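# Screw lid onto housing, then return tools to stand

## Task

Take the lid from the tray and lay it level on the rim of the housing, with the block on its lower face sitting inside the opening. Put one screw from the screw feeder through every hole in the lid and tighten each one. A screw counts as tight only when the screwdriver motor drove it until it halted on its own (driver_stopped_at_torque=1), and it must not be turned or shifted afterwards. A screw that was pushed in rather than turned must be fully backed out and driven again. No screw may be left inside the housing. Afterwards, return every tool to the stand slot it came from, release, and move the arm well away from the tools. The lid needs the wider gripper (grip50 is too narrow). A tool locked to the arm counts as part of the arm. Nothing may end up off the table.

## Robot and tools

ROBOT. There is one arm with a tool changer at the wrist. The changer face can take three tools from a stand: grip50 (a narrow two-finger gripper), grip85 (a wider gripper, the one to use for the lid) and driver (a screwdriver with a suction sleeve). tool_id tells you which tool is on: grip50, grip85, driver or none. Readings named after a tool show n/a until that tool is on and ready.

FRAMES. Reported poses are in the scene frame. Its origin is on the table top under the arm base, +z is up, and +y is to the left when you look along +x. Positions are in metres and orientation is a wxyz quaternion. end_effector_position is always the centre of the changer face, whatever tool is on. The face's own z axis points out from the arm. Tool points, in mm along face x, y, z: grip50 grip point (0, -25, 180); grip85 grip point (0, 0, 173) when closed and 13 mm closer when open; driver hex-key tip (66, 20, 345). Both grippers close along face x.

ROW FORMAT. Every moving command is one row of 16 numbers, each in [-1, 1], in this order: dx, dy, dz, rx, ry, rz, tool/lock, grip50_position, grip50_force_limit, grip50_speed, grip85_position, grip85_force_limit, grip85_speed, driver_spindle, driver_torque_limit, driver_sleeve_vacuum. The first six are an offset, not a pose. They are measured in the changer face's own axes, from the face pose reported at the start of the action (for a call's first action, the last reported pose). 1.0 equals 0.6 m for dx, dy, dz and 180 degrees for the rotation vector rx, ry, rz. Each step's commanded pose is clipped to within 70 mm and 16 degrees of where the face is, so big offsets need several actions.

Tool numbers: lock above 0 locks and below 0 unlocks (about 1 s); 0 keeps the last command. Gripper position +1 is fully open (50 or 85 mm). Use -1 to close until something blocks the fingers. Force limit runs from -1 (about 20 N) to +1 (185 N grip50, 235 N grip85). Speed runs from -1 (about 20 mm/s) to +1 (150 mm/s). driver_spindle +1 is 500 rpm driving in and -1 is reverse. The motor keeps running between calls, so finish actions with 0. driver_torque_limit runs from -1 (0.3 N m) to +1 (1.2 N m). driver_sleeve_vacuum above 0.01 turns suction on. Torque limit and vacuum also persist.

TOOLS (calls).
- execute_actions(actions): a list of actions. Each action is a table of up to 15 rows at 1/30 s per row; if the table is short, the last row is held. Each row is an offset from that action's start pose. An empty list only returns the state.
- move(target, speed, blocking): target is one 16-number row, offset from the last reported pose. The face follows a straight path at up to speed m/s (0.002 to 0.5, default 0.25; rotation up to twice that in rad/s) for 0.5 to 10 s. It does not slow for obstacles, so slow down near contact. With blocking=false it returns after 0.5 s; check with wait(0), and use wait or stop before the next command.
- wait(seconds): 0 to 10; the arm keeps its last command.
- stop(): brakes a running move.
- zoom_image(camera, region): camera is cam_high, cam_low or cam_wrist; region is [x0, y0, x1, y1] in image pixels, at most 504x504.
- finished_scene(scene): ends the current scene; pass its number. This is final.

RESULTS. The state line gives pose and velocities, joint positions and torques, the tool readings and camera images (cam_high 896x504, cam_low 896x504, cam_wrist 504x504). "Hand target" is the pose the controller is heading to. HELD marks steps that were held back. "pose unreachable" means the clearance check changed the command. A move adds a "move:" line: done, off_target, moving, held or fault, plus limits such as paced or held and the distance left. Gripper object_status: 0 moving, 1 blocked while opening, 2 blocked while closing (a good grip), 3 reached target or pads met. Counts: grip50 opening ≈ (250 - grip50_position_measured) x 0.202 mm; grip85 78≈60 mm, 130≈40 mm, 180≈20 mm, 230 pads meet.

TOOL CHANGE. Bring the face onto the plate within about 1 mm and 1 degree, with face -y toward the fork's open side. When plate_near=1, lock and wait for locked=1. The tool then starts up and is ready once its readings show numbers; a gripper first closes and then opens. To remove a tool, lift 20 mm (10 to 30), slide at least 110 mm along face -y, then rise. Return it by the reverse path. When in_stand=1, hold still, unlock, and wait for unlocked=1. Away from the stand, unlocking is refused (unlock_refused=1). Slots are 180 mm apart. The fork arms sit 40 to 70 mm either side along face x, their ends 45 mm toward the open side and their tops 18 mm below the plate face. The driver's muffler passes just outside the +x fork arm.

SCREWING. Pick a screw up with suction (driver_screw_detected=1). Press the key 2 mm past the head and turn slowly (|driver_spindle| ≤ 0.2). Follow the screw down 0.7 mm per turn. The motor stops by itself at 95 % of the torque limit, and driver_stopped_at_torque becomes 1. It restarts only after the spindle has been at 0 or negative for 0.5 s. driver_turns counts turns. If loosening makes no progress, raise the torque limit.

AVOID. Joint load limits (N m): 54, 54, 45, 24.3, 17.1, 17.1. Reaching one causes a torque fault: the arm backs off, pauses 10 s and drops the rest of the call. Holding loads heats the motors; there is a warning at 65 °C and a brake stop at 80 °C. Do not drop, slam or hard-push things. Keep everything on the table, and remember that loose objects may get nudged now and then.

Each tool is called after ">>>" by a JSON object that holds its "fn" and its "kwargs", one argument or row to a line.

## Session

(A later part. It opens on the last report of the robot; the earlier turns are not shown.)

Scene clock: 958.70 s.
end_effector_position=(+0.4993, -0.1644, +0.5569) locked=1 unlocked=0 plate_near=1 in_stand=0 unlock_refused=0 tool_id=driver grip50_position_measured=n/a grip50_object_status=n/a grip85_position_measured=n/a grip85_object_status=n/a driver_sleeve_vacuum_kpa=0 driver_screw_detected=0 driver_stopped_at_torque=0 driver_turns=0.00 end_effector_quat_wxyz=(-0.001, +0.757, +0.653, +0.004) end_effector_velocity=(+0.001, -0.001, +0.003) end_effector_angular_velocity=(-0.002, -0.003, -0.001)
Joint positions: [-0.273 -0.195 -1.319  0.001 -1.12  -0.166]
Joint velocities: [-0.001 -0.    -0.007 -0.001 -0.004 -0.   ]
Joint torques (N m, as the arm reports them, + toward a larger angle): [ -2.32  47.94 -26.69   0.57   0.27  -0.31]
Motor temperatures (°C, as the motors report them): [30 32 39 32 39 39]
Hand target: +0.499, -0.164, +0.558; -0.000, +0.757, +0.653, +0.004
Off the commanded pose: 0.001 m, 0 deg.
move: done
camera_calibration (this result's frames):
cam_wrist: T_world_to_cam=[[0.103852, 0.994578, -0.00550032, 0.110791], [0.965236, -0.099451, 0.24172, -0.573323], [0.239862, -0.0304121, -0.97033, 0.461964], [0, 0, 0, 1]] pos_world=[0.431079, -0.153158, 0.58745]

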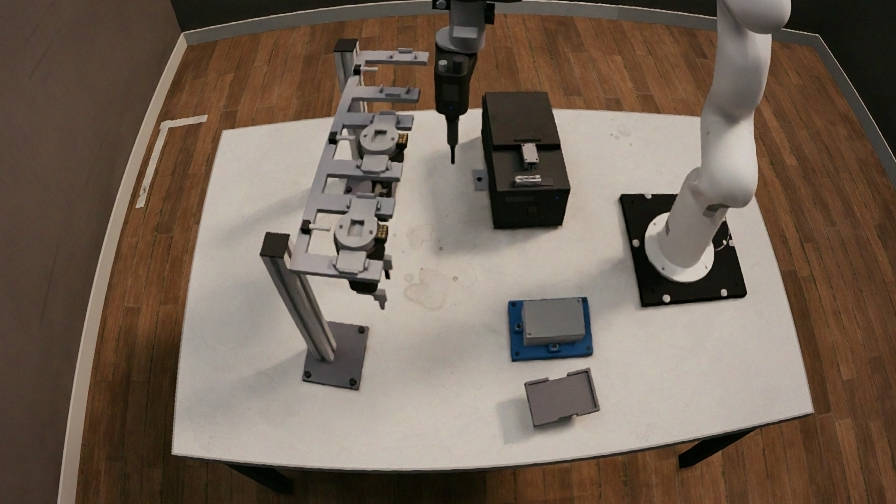

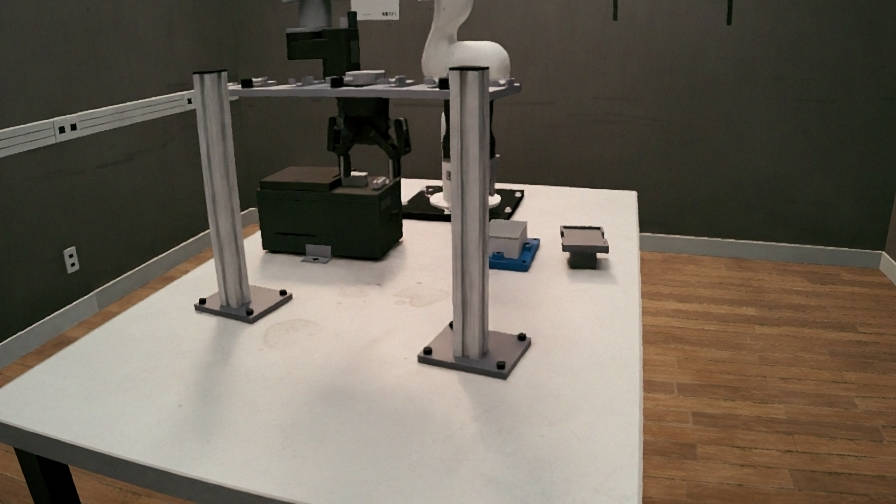

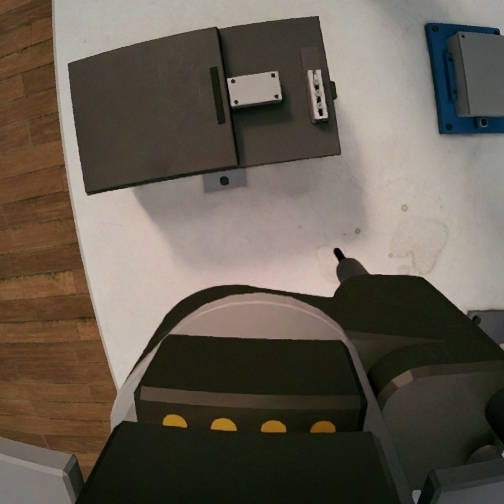

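>>> {"fn": "move", "kwargs": {
  "target": [-0.007,-0.253,0,0,0,0,0,0,0,0,0,0,0,0,-0.3,0],
  "speed": 0.2
}}

>>> {"fn": "zoom_image", "kwargs": {
  "camera": "cam_wrist",
  "region": [260,160,420,320]
}}

>>> {"fn": "zoom_image", "kwargs": {
  "camera": "cam_high",
  "region": [460,60,600,220]
}}

Scene clock: 993.57 s.
end_effector_position=(+0.3489, -0.1461, +0.5564) locked=1 unlocked=0 plate_near=1 in_stand=0 unlock_refused=0 tool_id=driver grip50_position_measured=n/a grip50_object_status=n/a grip85_position_measured=n/a grip85_object_status=n/a driver_sleeve_vacuum_kpa=0 driver_screw_detected=0 driver_stopped_at_torque=0 driver_turns=0.00 end_effector_quat_wxyz=(-0.000, +0.757, +0.653, +0.004) end_effector_velocity=(-0.002, +0.000, -0.000) end_effector_angular_velocity=(+0.001, +0.002, +0.001)
Joint positions: [-0.349  0.186 -0.935  0.002 -1.117 -0.243]
Joint velocities: [-0.001  0.003  0.003 -0.    -0.002 -0.002]
Joint torques (N m, as the arm reports them, + toward a larger angle): [ -2.15  24.31 -26.49   1.12   0.21  -0.26]
Motor temperatures (°C, as the motors report them): [30 32 40 32 39 39]
Hand target: +0.349, -0.146, +0.556; -0.001, +0.757, +0.653, +0.004
Off the commanded pose: 0.000 m, 0 deg.
move: done
camera_calibration (this result's frames):
cam_wrist: T_world_to_cam=[[0.103879, 0.994573, -0.00574773, 0.108367], [0.965098, -0.0994003, 0.242293, -0.426474], [0.240407, -0.0307163, -0.970186, 0.497781], [0, 0, 0, 1]] pos_world=[0.280662, -0.134881, 0.586895]

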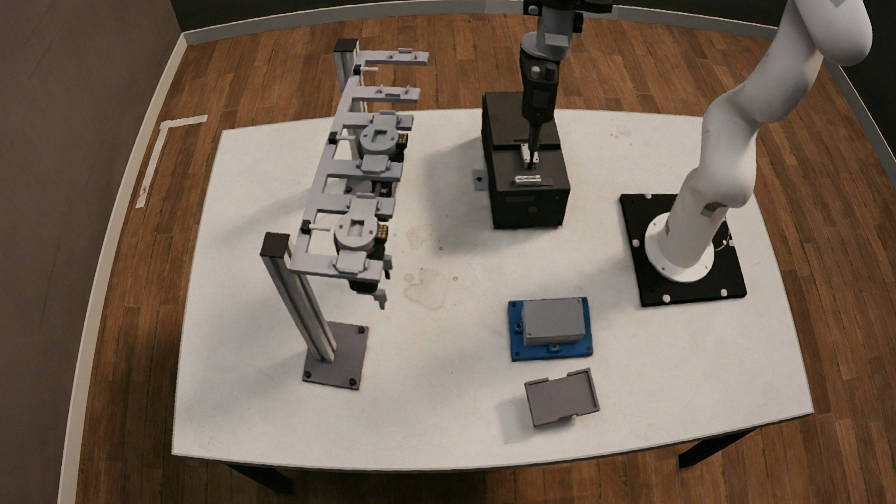

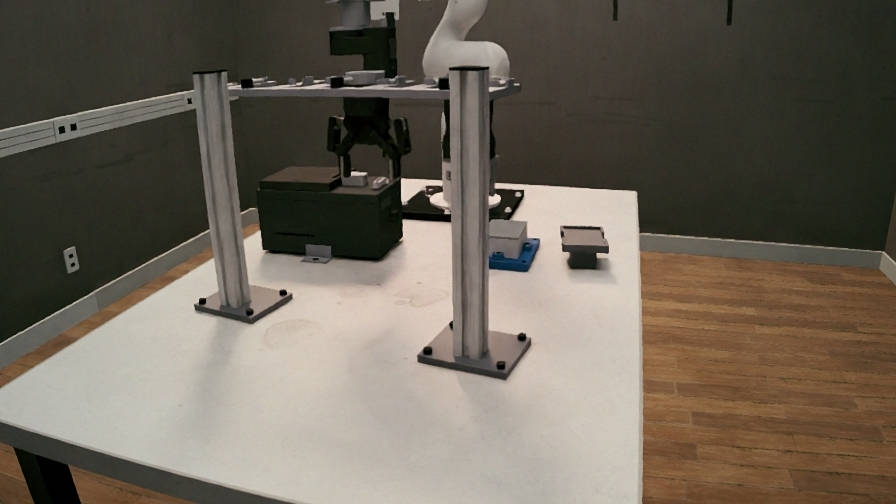

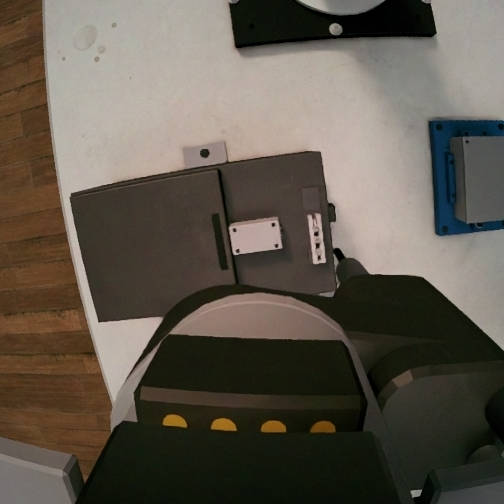

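Region (260, 160, 420, 320) of cam_wrist's 504x504 image, scaled by 3.150, with more detail than that image has.

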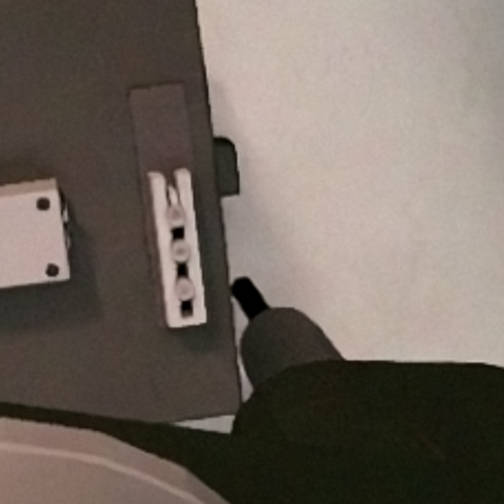

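Region (460, 60, 600, 220) of cam_high's 896x504 image, scaled by 3.150, with more detail than that image has; it fills the left 441 columns of this view, and the rest is white.

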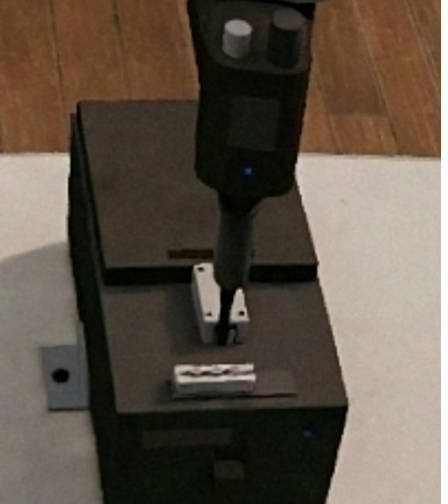

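>>> {"fn": "move", "kwargs": {
  "target": [-0.028,-0.0195,0.037,0,0,0,0,0,0,0,0,0,0,0,-0.3,0],
  "speed": 0.05
}}

>>> {"fn": "zoom_image", "kwargs": {
  "camera": "cam_wrist",
  "region": [290,200,390,300]
}}

>>> {"fn": "zoom_image", "kwargs": {
  "camera": "cam_high",
  "region": [490,120,590,210]
}}

>>> {"fn": "zoom_image", "kwargs": {
  "camera": "cam_low",
  "region": [330,140,430,210]
}}

Scene clock: 1034.87 s.
end_effector_position=(+0.3351, -0.1609, +0.5342) locked=1 unlocked=0 plate_near=1 in_stand=0 unlock_refused=0 tool_id=driver grip50_position_measured=n/a grip50_object_status=n/a grip85_position_measured=n/a grip85_object_status=n/a driver_sleeve_vacuum_kpa=0 driver_screw_detected=0 driver_stopped_at_torque=0 driver_turns=0.00 end_effector_quat_wxyz=(-0.000, +0.757, +0.653, +0.004) end_effector_velocity=(-0.000, -0.000, -0.000) end_effector_angular_velocity=(-0.001, -0.002, +0.001)
Joint positions: [-0.401  0.196 -0.878  0.002 -1.069 -0.294]
Joint velocities: [-0.001  0.001  0.001 -0.001  0.003 -0.002]
Joint torques (N m, as the arm reports them, + toward a larger angle): [ -2.02  22.02 -26.77   0.65   0.09  -0.25]
Motor temperatures (°C, as the motors report them): [30 31 40 32 39 39]
Hand target: +0.335, -0.161, +0.534; -0.000, +0.757, +0.653, +0.004
Off the commanded pose: 0.000 m, 0 deg.
move: done
camera_calibration (this result's frames):
cam_wrist: T_world_to_cam=[[0.103946, 0.994565, -0.00593632, 0.124442], [0.965033, -0.0994119, 0.242548, -0.409272], [0.240639, -0.0309407, -0.970121, 0.478974], [0, 0, 0, 1]] pos_world=[0.266766, -0.149633, 0.56467]

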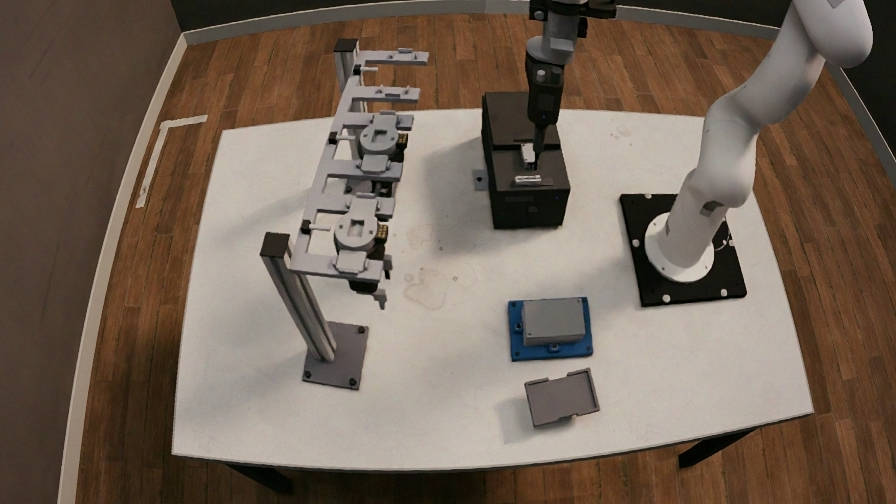

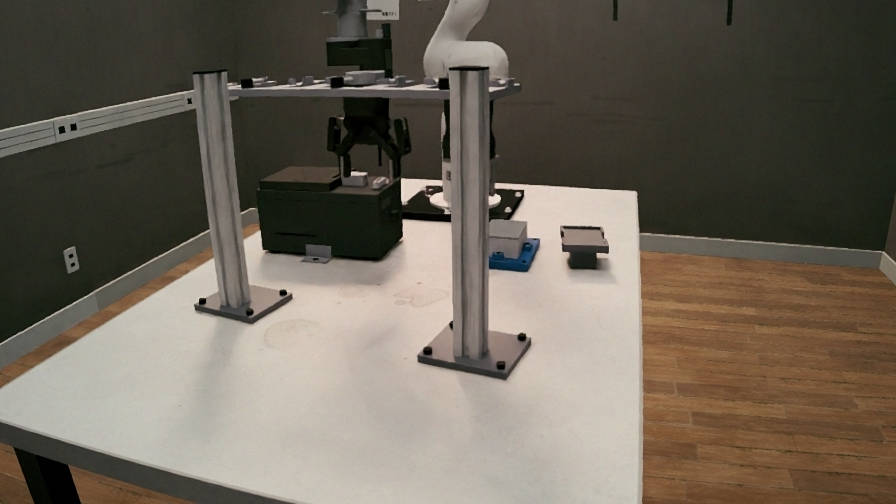

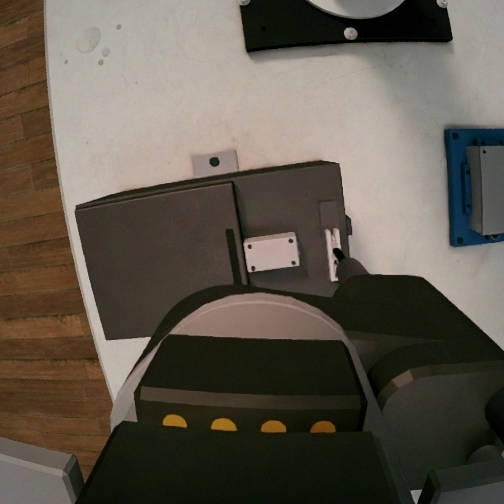

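Region (290, 200, 390, 300) of cam_wrist's 504x504 image, scaled by 5.040, with more detail than that image has.

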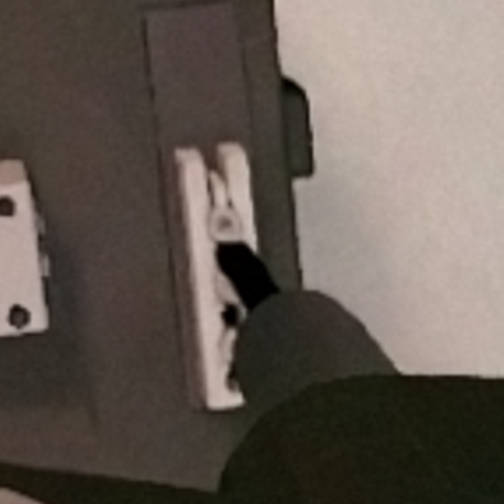

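Region (490, 120, 590, 210) of cam_high's 896x504 image, scaled by 5.040, with more detail than that image has; it fills the top 454 rows of this view, and the rest is white.

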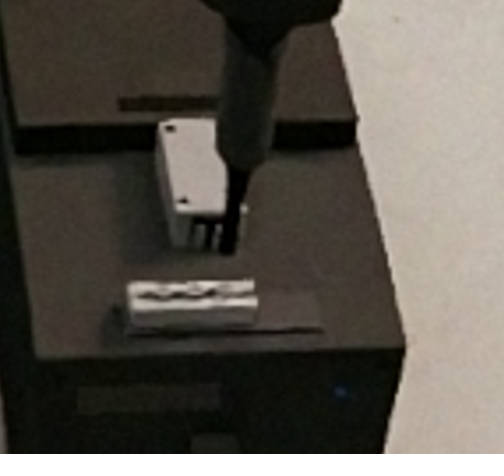

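Region (330, 140, 430, 210) of cam_low's 896x504 image, scaled by 5.040, with more detail than that image has; it fills the top 353 rows of this view, and the rest is white.

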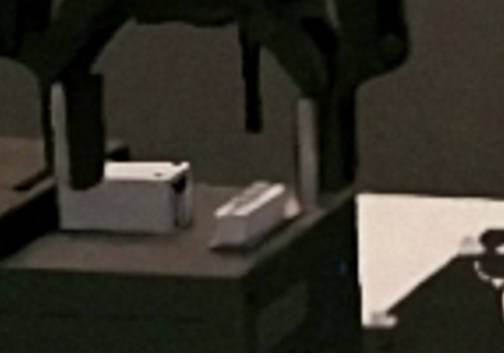

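>>> {"fn": "move", "kwargs": {
  "target": [0.0075,0,0.025,0,0,0,0,0,0,0,0,0,0,0,-0.3,0],
  "speed": 0.03
}}

>>> {"fn": "zoom_image", "kwargs": {
  "camera": "cam_wrist",
  "region": [300,210,380,290]
}}

>>> {"fn": "zoom_image", "kwargs": {
  "camera": "cam_high",
  "region": [500,140,570,200]
}}

>>> {"fn": "zoom_image", "kwargs": {
  "camera": "cam_low",
  "region": [350,150,410,200]
}}

Scene clock: 1057.20 s.
end_effector_position=(+0.3358, -0.1564, +0.5193) locked=1 unlocked=0 plate_near=1 in_stand=0 unlock_refused=0 tool_id=driver grip50_position_measured=n/a grip50_object_status=n/a grip85_position_measured=n/a grip85_object_status=n/a driver_sleeve_vacuum_kpa=0 driver_screw_detected=0 driver_stopped_at_torque=0 driver_turns=0.00 end_effector_quat_wxyz=(-0.000, +0.757, +0.653, +0.004) end_effector_velocity=(+0.000, -0.000, -0.000) end_effector_angular_velocity=(-0.001, -0.002, -0.001)
Joint positions: [-0.389  0.192 -0.847  0.002 -1.035 -0.283]
Joint velocities: [-0.    -0.     0.001  0.     0.002  0.001]
Joint torques (N m, as the arm reports them, + toward a larger angle): [ -1.63  21.84 -26.57   1.17   0.13  -0.34]
Motor temperatures (°C, as the motors report them): [30 31 41 32 39 39]
Hand target: +0.336, -0.156, +0.519; -0.000, +0.757, +0.653, +0.004
Off the commanded pose: 0.000 m, 0 deg.
move: done
camera_calibration (this result's frames):
cam_wrist: T_world_to_cam=[[0.104, 0.994559, -0.00597828, 0.119816], [0.965005, -0.0994514, 0.242641, -0.405983], [0.240727, -0.0310039, -0.970098, 0.464451], [0, 0, 0, 1]] pos_world=[0.267509, -0.14514, 0.549787]

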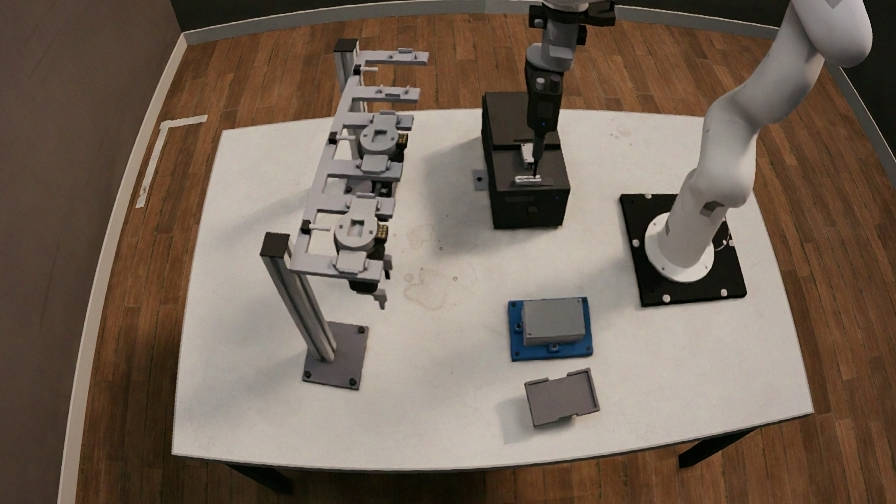

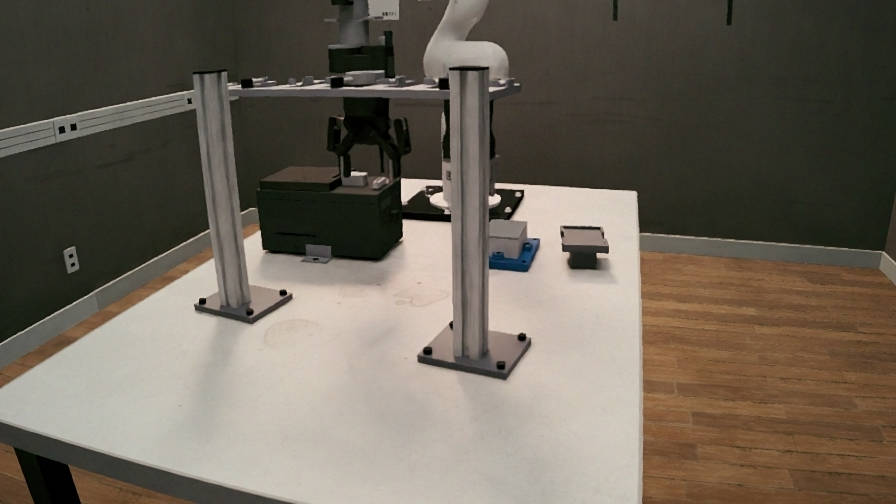

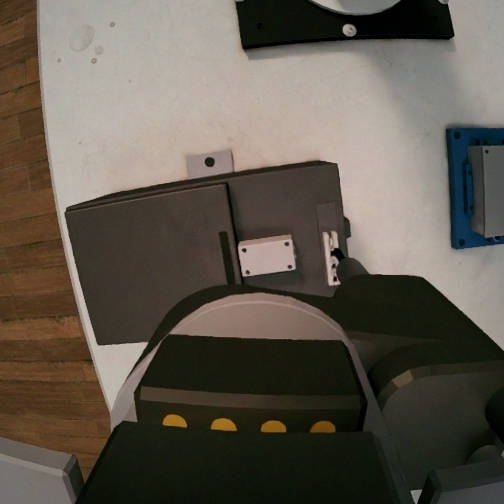

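Region (300, 210, 380, 290) of cam_wrist's 504x504 image, scaled by 6.300, with more detail than that image has.

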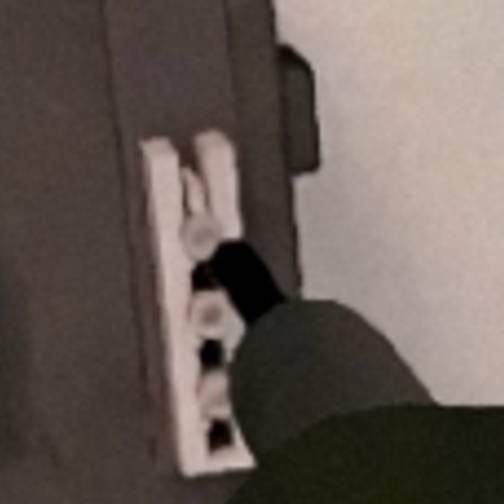

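Region (500, 140, 570, 200) of cam_high's 896x504 image, scaled by 7.200, with more detail than that image has; it fills the top 432 rows of this view, and the rest is white.

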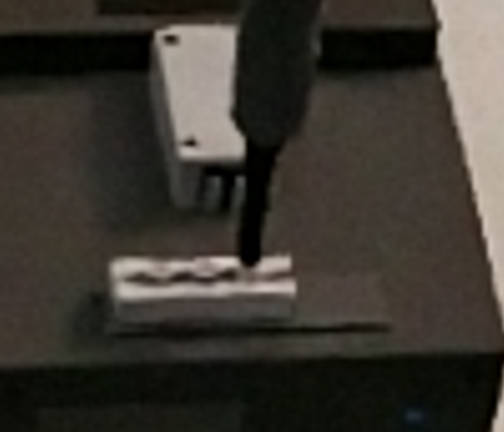

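Region (350, 150, 410, 200) of cam_low's 896x504 image, scaled by 8.400, with more detail than that image has.

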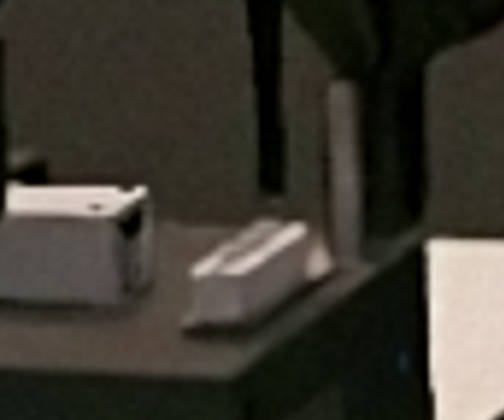

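>>> {"fn": "move", "kwargs": {
  "target": [-0.0025,0,0.010,0,0,0,0,0,0,0,0,0,0,0,-0.3,0],
  "speed": 0.02
}}

>>> {"fn": "zoom_image", "kwargs": {
  "camera": "cam_wrist",
  "region": [310,220,370,280]
}}

>>> {"fn": "zoom_image", "kwargs": {
  "camera": "cam_high",
  "region": [510,155,560,195]
}}

>>> {"fn": "zoom_image", "kwargs": {
  "camera": "cam_low",
  "region": [360,160,400,195]
}}

Scene clock: 1077.20 s.
end_effector_position=(+0.3356, -0.1578, +0.5133) locked=1 unlocked=0 plate_near=1 in_stand=0 unlock_refused=0 tool_id=driver grip50_position_measured=n/a grip50_object_status=n/a grip85_position_measured=n/a grip85_object_status=n/a driver_sleeve_vacuum_kpa=0 driver_screw_detected=0 driver_stopped_at_torque=0 driver_turns=0.00 end_effector_quat_wxyz=(-0.000, +0.757, +0.653, +0.004) end_effector_velocity=(-0.000, -0.000, -0.001) end_effector_angular_velocity=(-0.001, -0.001, +0.001)
Joint positions: [-0.393  0.188 -0.838  0.002 -1.021 -0.287]
Joint velocities: [-0.    -0.     0.001 -0.001  0.003 -0.001]
Joint torques (N m, as the arm reports them, + toward a larger angle): [ -2.    22.15 -26.73   0.66   0.15  -0.27]
Motor temperatures (°C, as the motors report them): [30 31 41 32 39 39]
Hand target: +0.336, -0.158, +0.513; -0.000, +0.757, +0.653, +0.004
Off the commanded pose: 0.000 m, 0 deg.
move: done
camera_calibration (this result's frames):
cam_wrist: T_world_to_cam=[[0.104026, 0.994557, -0.00598343, 0.121229], [0.965015, -0.0994768, 0.24259, -0.40447], [0.240675, -0.0310098, -0.97011, 0.458696], [0, 0, 0, 1]] pos_world=[0.267312, -0.146581, 0.543831]

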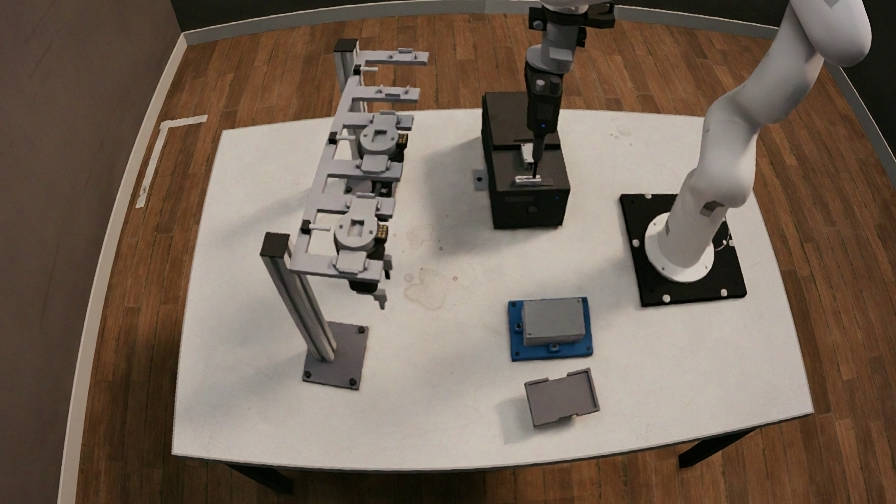

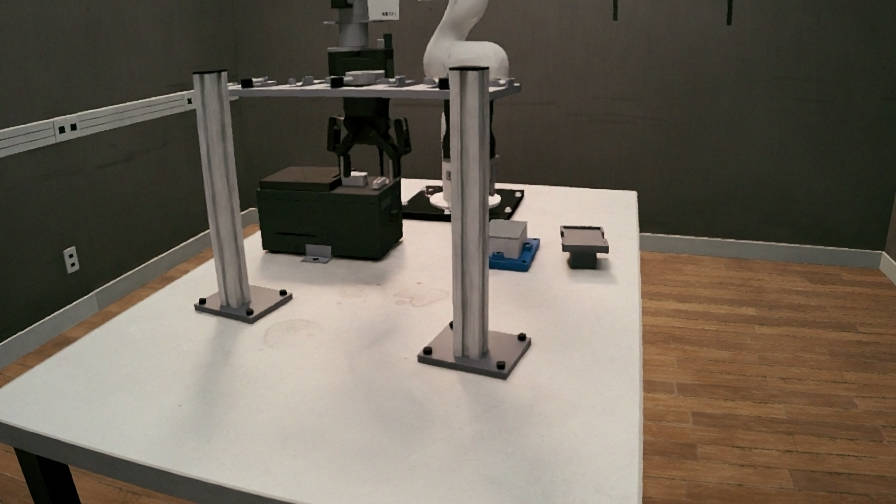

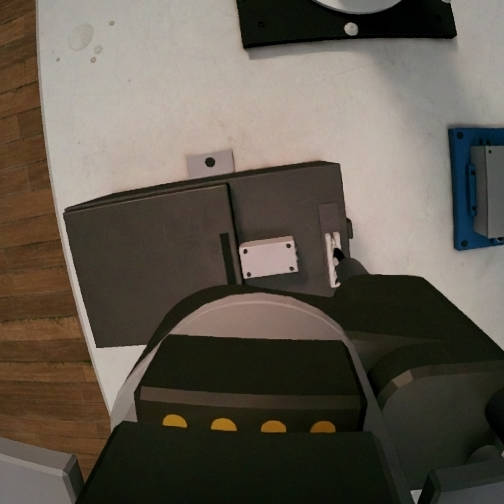

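Region (310, 220, 370, 280) of cam_wrist's 504x504 image, scaled by 8.400, with more detail than that image has.

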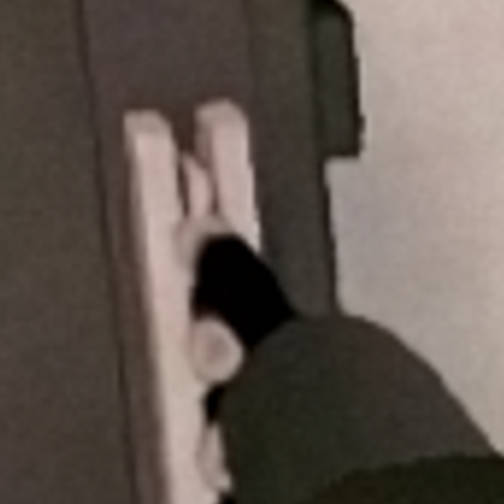

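Region (510, 155, 560, 195) of cam_high's 896x504 image, scaled by 10.080, with more detail than that image has; it fills the top 403 rows of this view, and the rest is white.

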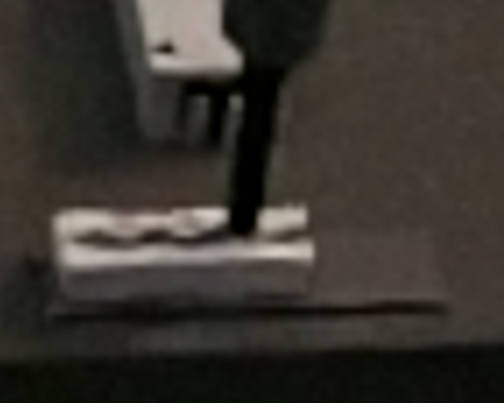

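Region (360, 160, 400, 195) of cam_low's 896x504 image, scaled by 12.600, with more detail than that image has; it fills the top 441 rows of this view, and the rest is white.

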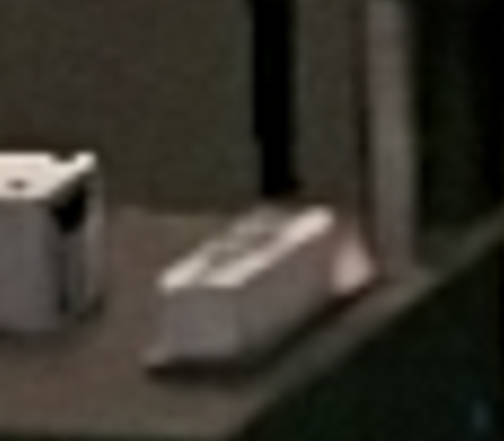

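>>> {"fn": "execute_actions", "kwargs": {
  "actions": [
    [[0,0,0.003,0,0,0,0,0,0,0,0,0,0,0,-0.3,1]]
  ]
}}

>>> {"fn": "execute_actions", "kwargs": {
  "actions": [
    [[0,0,0.003,0,0,0,0,0,0,0,0,0,0,0,-0.3,1]]
  ]
}}

Scene clock: 1084.57 s.
end_effector_position=(+0.3356, -0.1578, +0.5116) locked=1 unlocked=0 plate_near=1 in_stand=0 unlock_refused=0 tool_id=driver grip50_position_measured=n/a grip50_object_status=n/a grip85_position_measured=n/a grip85_object_status=n/a driver_sleeve_vacuum_kpa=14 driver_screw_detected=0 driver_stopped_at_torque=0 driver_turns=0.00 end_effector_quat_wxyz=(-0.000, +0.757, +0.653, +0.004) end_effector_velocity=(-0.000, +0.000, -0.000) end_effector_angular_velocity=(+0.001, +0.003, +0.001)
Joint positions: [-0.393  0.187 -0.834  0.002 -1.016 -0.287]
Joint velocities: [ 0.001 -0.     0.    -0.    -0.003 -0.   ]
Joint torques (N m, as the arm reports them, + toward a larger angle): [ -1.64  20.2  -24.75   0.79   0.15  -0.25]
Motor temperatures (°C, as the motors report them): [30 31 41 32 39 39]
Hand target: +0.336, -0.158, +0.512; -0.000, +0.757, +0.653, +0.004
Off the commanded pose: 0.000 m, 0 deg.
Step readings (end_effector_position):
0: (+0.3356, -0.1579, +0.5133)
1: (+0.3356, -0.1579, +0.5133)
2: (+0.3356, -0.1579, +0.5131)
4: (+0.3357, -0.1579, +0.5124)
8: (+0.3357, -0.1578, +0.5118)
15: end_effector_position above
camera_calibration (this result's frames):
cam_wrist: T_world_to_cam=[[0.104043, 0.994554, -0.00604187, 0.121243], [0.964974, -0.0994733, 0.242756, -0.404148], [0.240833, -0.0310872, -0.970069, 0.456924], [0, 0, 0, 1]] pos_world=[0.267335, -0.14658, 0.542089]

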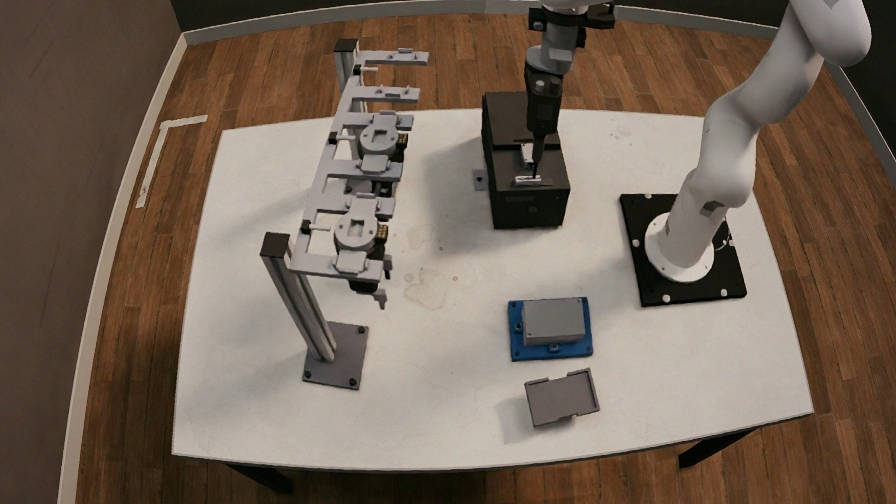

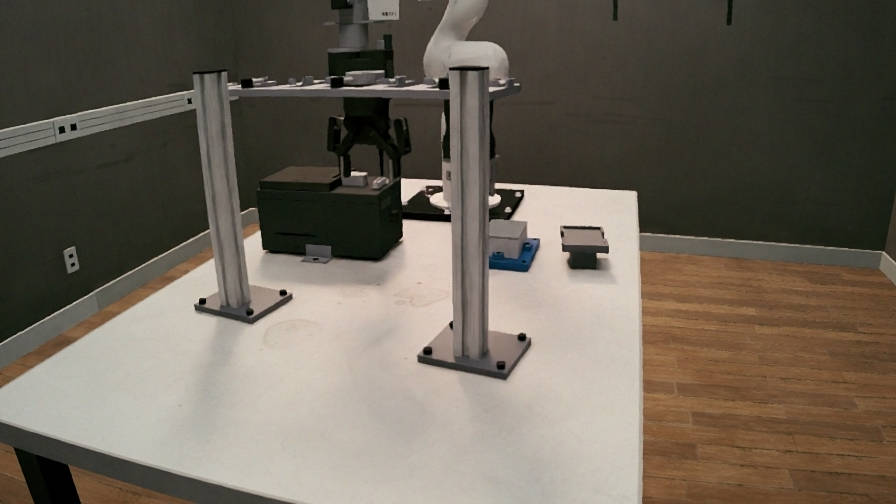

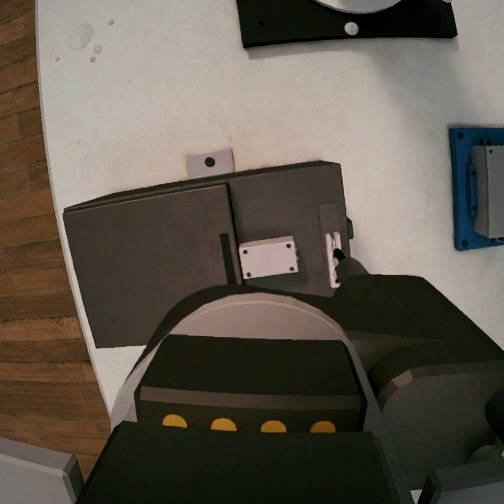

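Scene clock: 1085.07 s.
end_effector_position=(+0.3356, -0.1578, +0.5098) locked=1 unlocked=0 plate_near=1 in_stand=0 unlock_refused=0 tool_id=driver grip50_position_measured=n/a grip50_object_status=n/a grip85_position_measured=n/a grip85_object_status=n/a driver_sleeve_vacuum_kpa=14 driver_screw_detected=0 driver_stopped_at_torque=0 driver_turns=0.00 end_effector_quat_wxyz=(+0.000, +0.757, +0.653, +0.004) end_effector_velocity=(+0.000, -0.000, +0.000) end_effector_angular_velocity=(-0.001, -0.002, +0.000)
Joint positions: [-0.393  0.186 -0.831  0.002 -1.012 -0.287]
Joint velocities: [ 0.     0.    -0.     0.     0.002  0.   ]
Joint torques (N m, as the arm reports them, + toward a larger angle): [ -1.36  19.65 -24.43   0.6    0.24  -0.18]
Motor temperatures (°C, as the motors report them): [30 31 41 32 39 39]
Hand target: +0.336, -0.158, +0.510; -0.000, +0.757, +0.653, +0.004
Off the commanded pose: 0.000 m, 0 deg.
Step readings (end_effector_position):
0: (+0.3356, -0.1578, +0.5116)
1: (+0.3356, -0.1578, +0.5116)
2: (+0.3356, -0.1578, +0.5114)
4: (+0.3356, -0.1578, +0.5105)
8: (+0.3356, -0.1578, +0.5099)
15: end_effector_position above
camera_calibration (this result's frames):
cam_wrist: T_world_to_cam=[[0.104052, 0.994553, -0.00605753, 0.12123], [0.96496, -0.0994766, 0.242811, -0.403756], [0.240886, -0.0311101, -0.970055, 0.455177], [0, 0, 0, 1]] pos_world=[0.267349, -0.146573, 0.540317]

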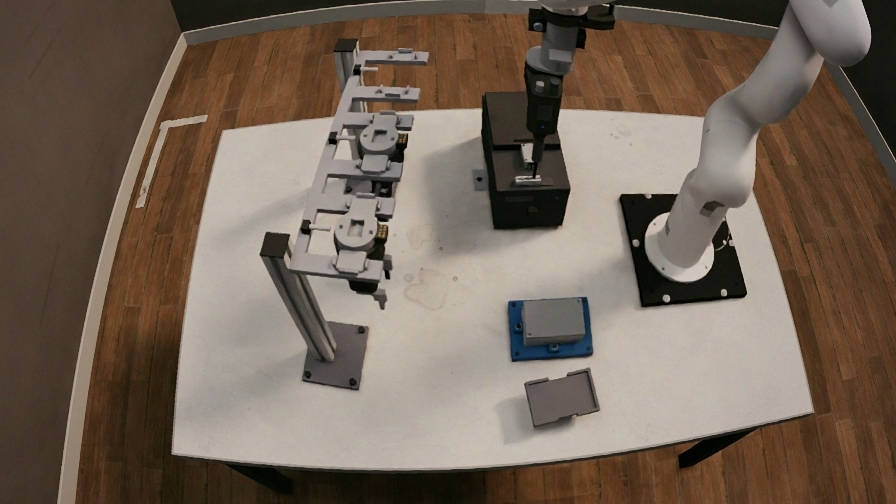

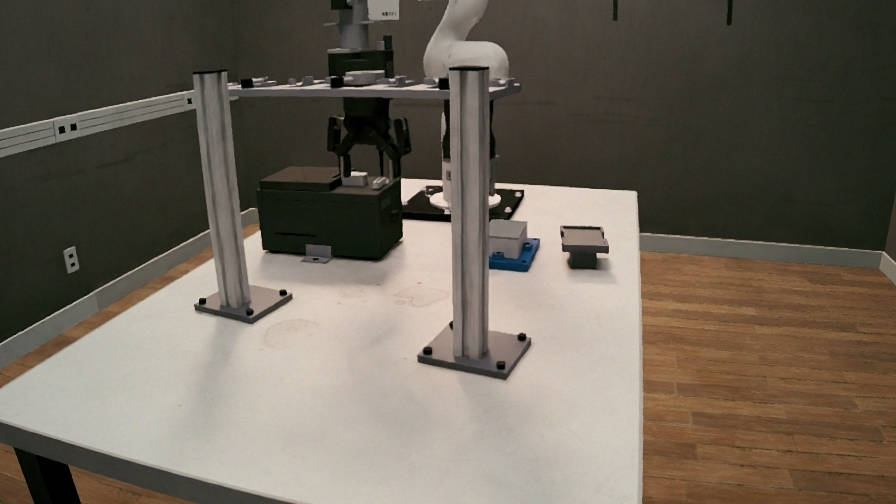

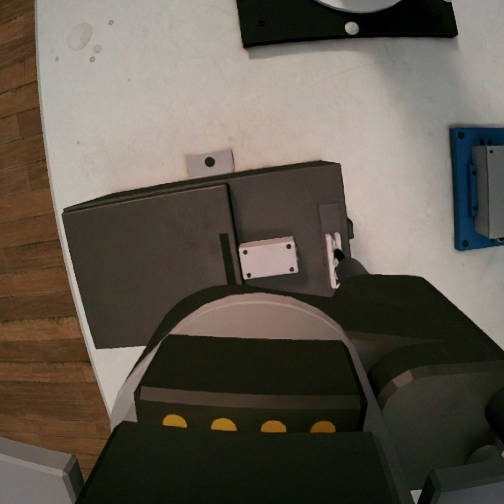

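>>> {"fn": "zoom_image", "kwargs": {
  "camera": "cam_wrist",
  "region": [310,220,370,280]
}}

>>> {"fn": "zoom_image", "kwargs": {
  "camera": "cam_low",
  "region": [360,160,400,195]
}}

>>> {"fn": "zoom_image", "kwargs": {
  "camera": "cam_high",
  "region": [510,155,560,195]
}}

Region (310, 220, 370, 280) of cam_wrist's 504x504 image, scaled by 8.400, with more detail than that image has.

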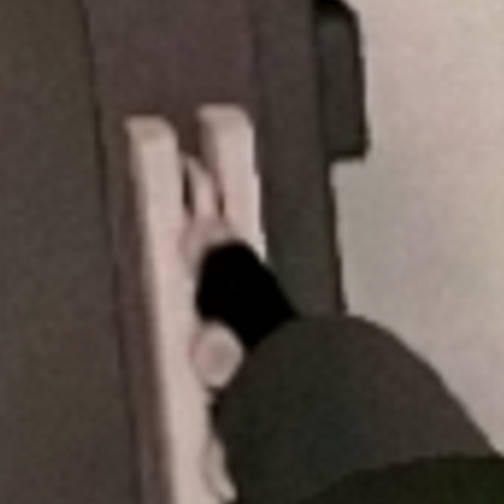

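Region (360, 160, 400, 195) of cam_low's 896x504 image, scaled by 12.600, with more detail than that image has; it fills the top 441 rows of this view, and the rest is white.

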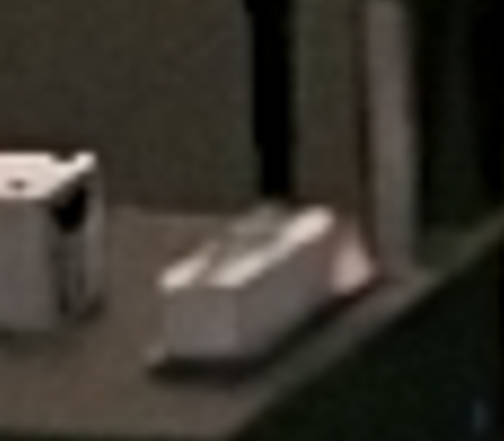

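Region (510, 155, 560, 195) of cam_high's 896x504 image, scaled by 10.080, with more detail than that image has; it fills the top 403 rows of this view, and the rest is white.

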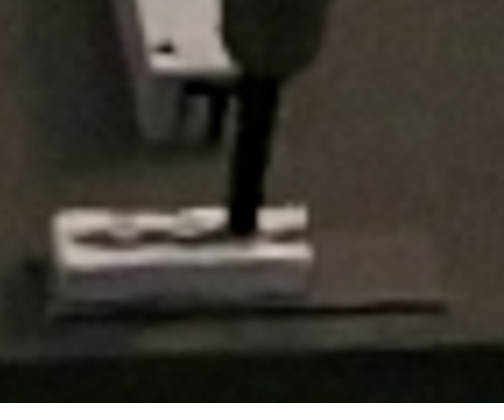

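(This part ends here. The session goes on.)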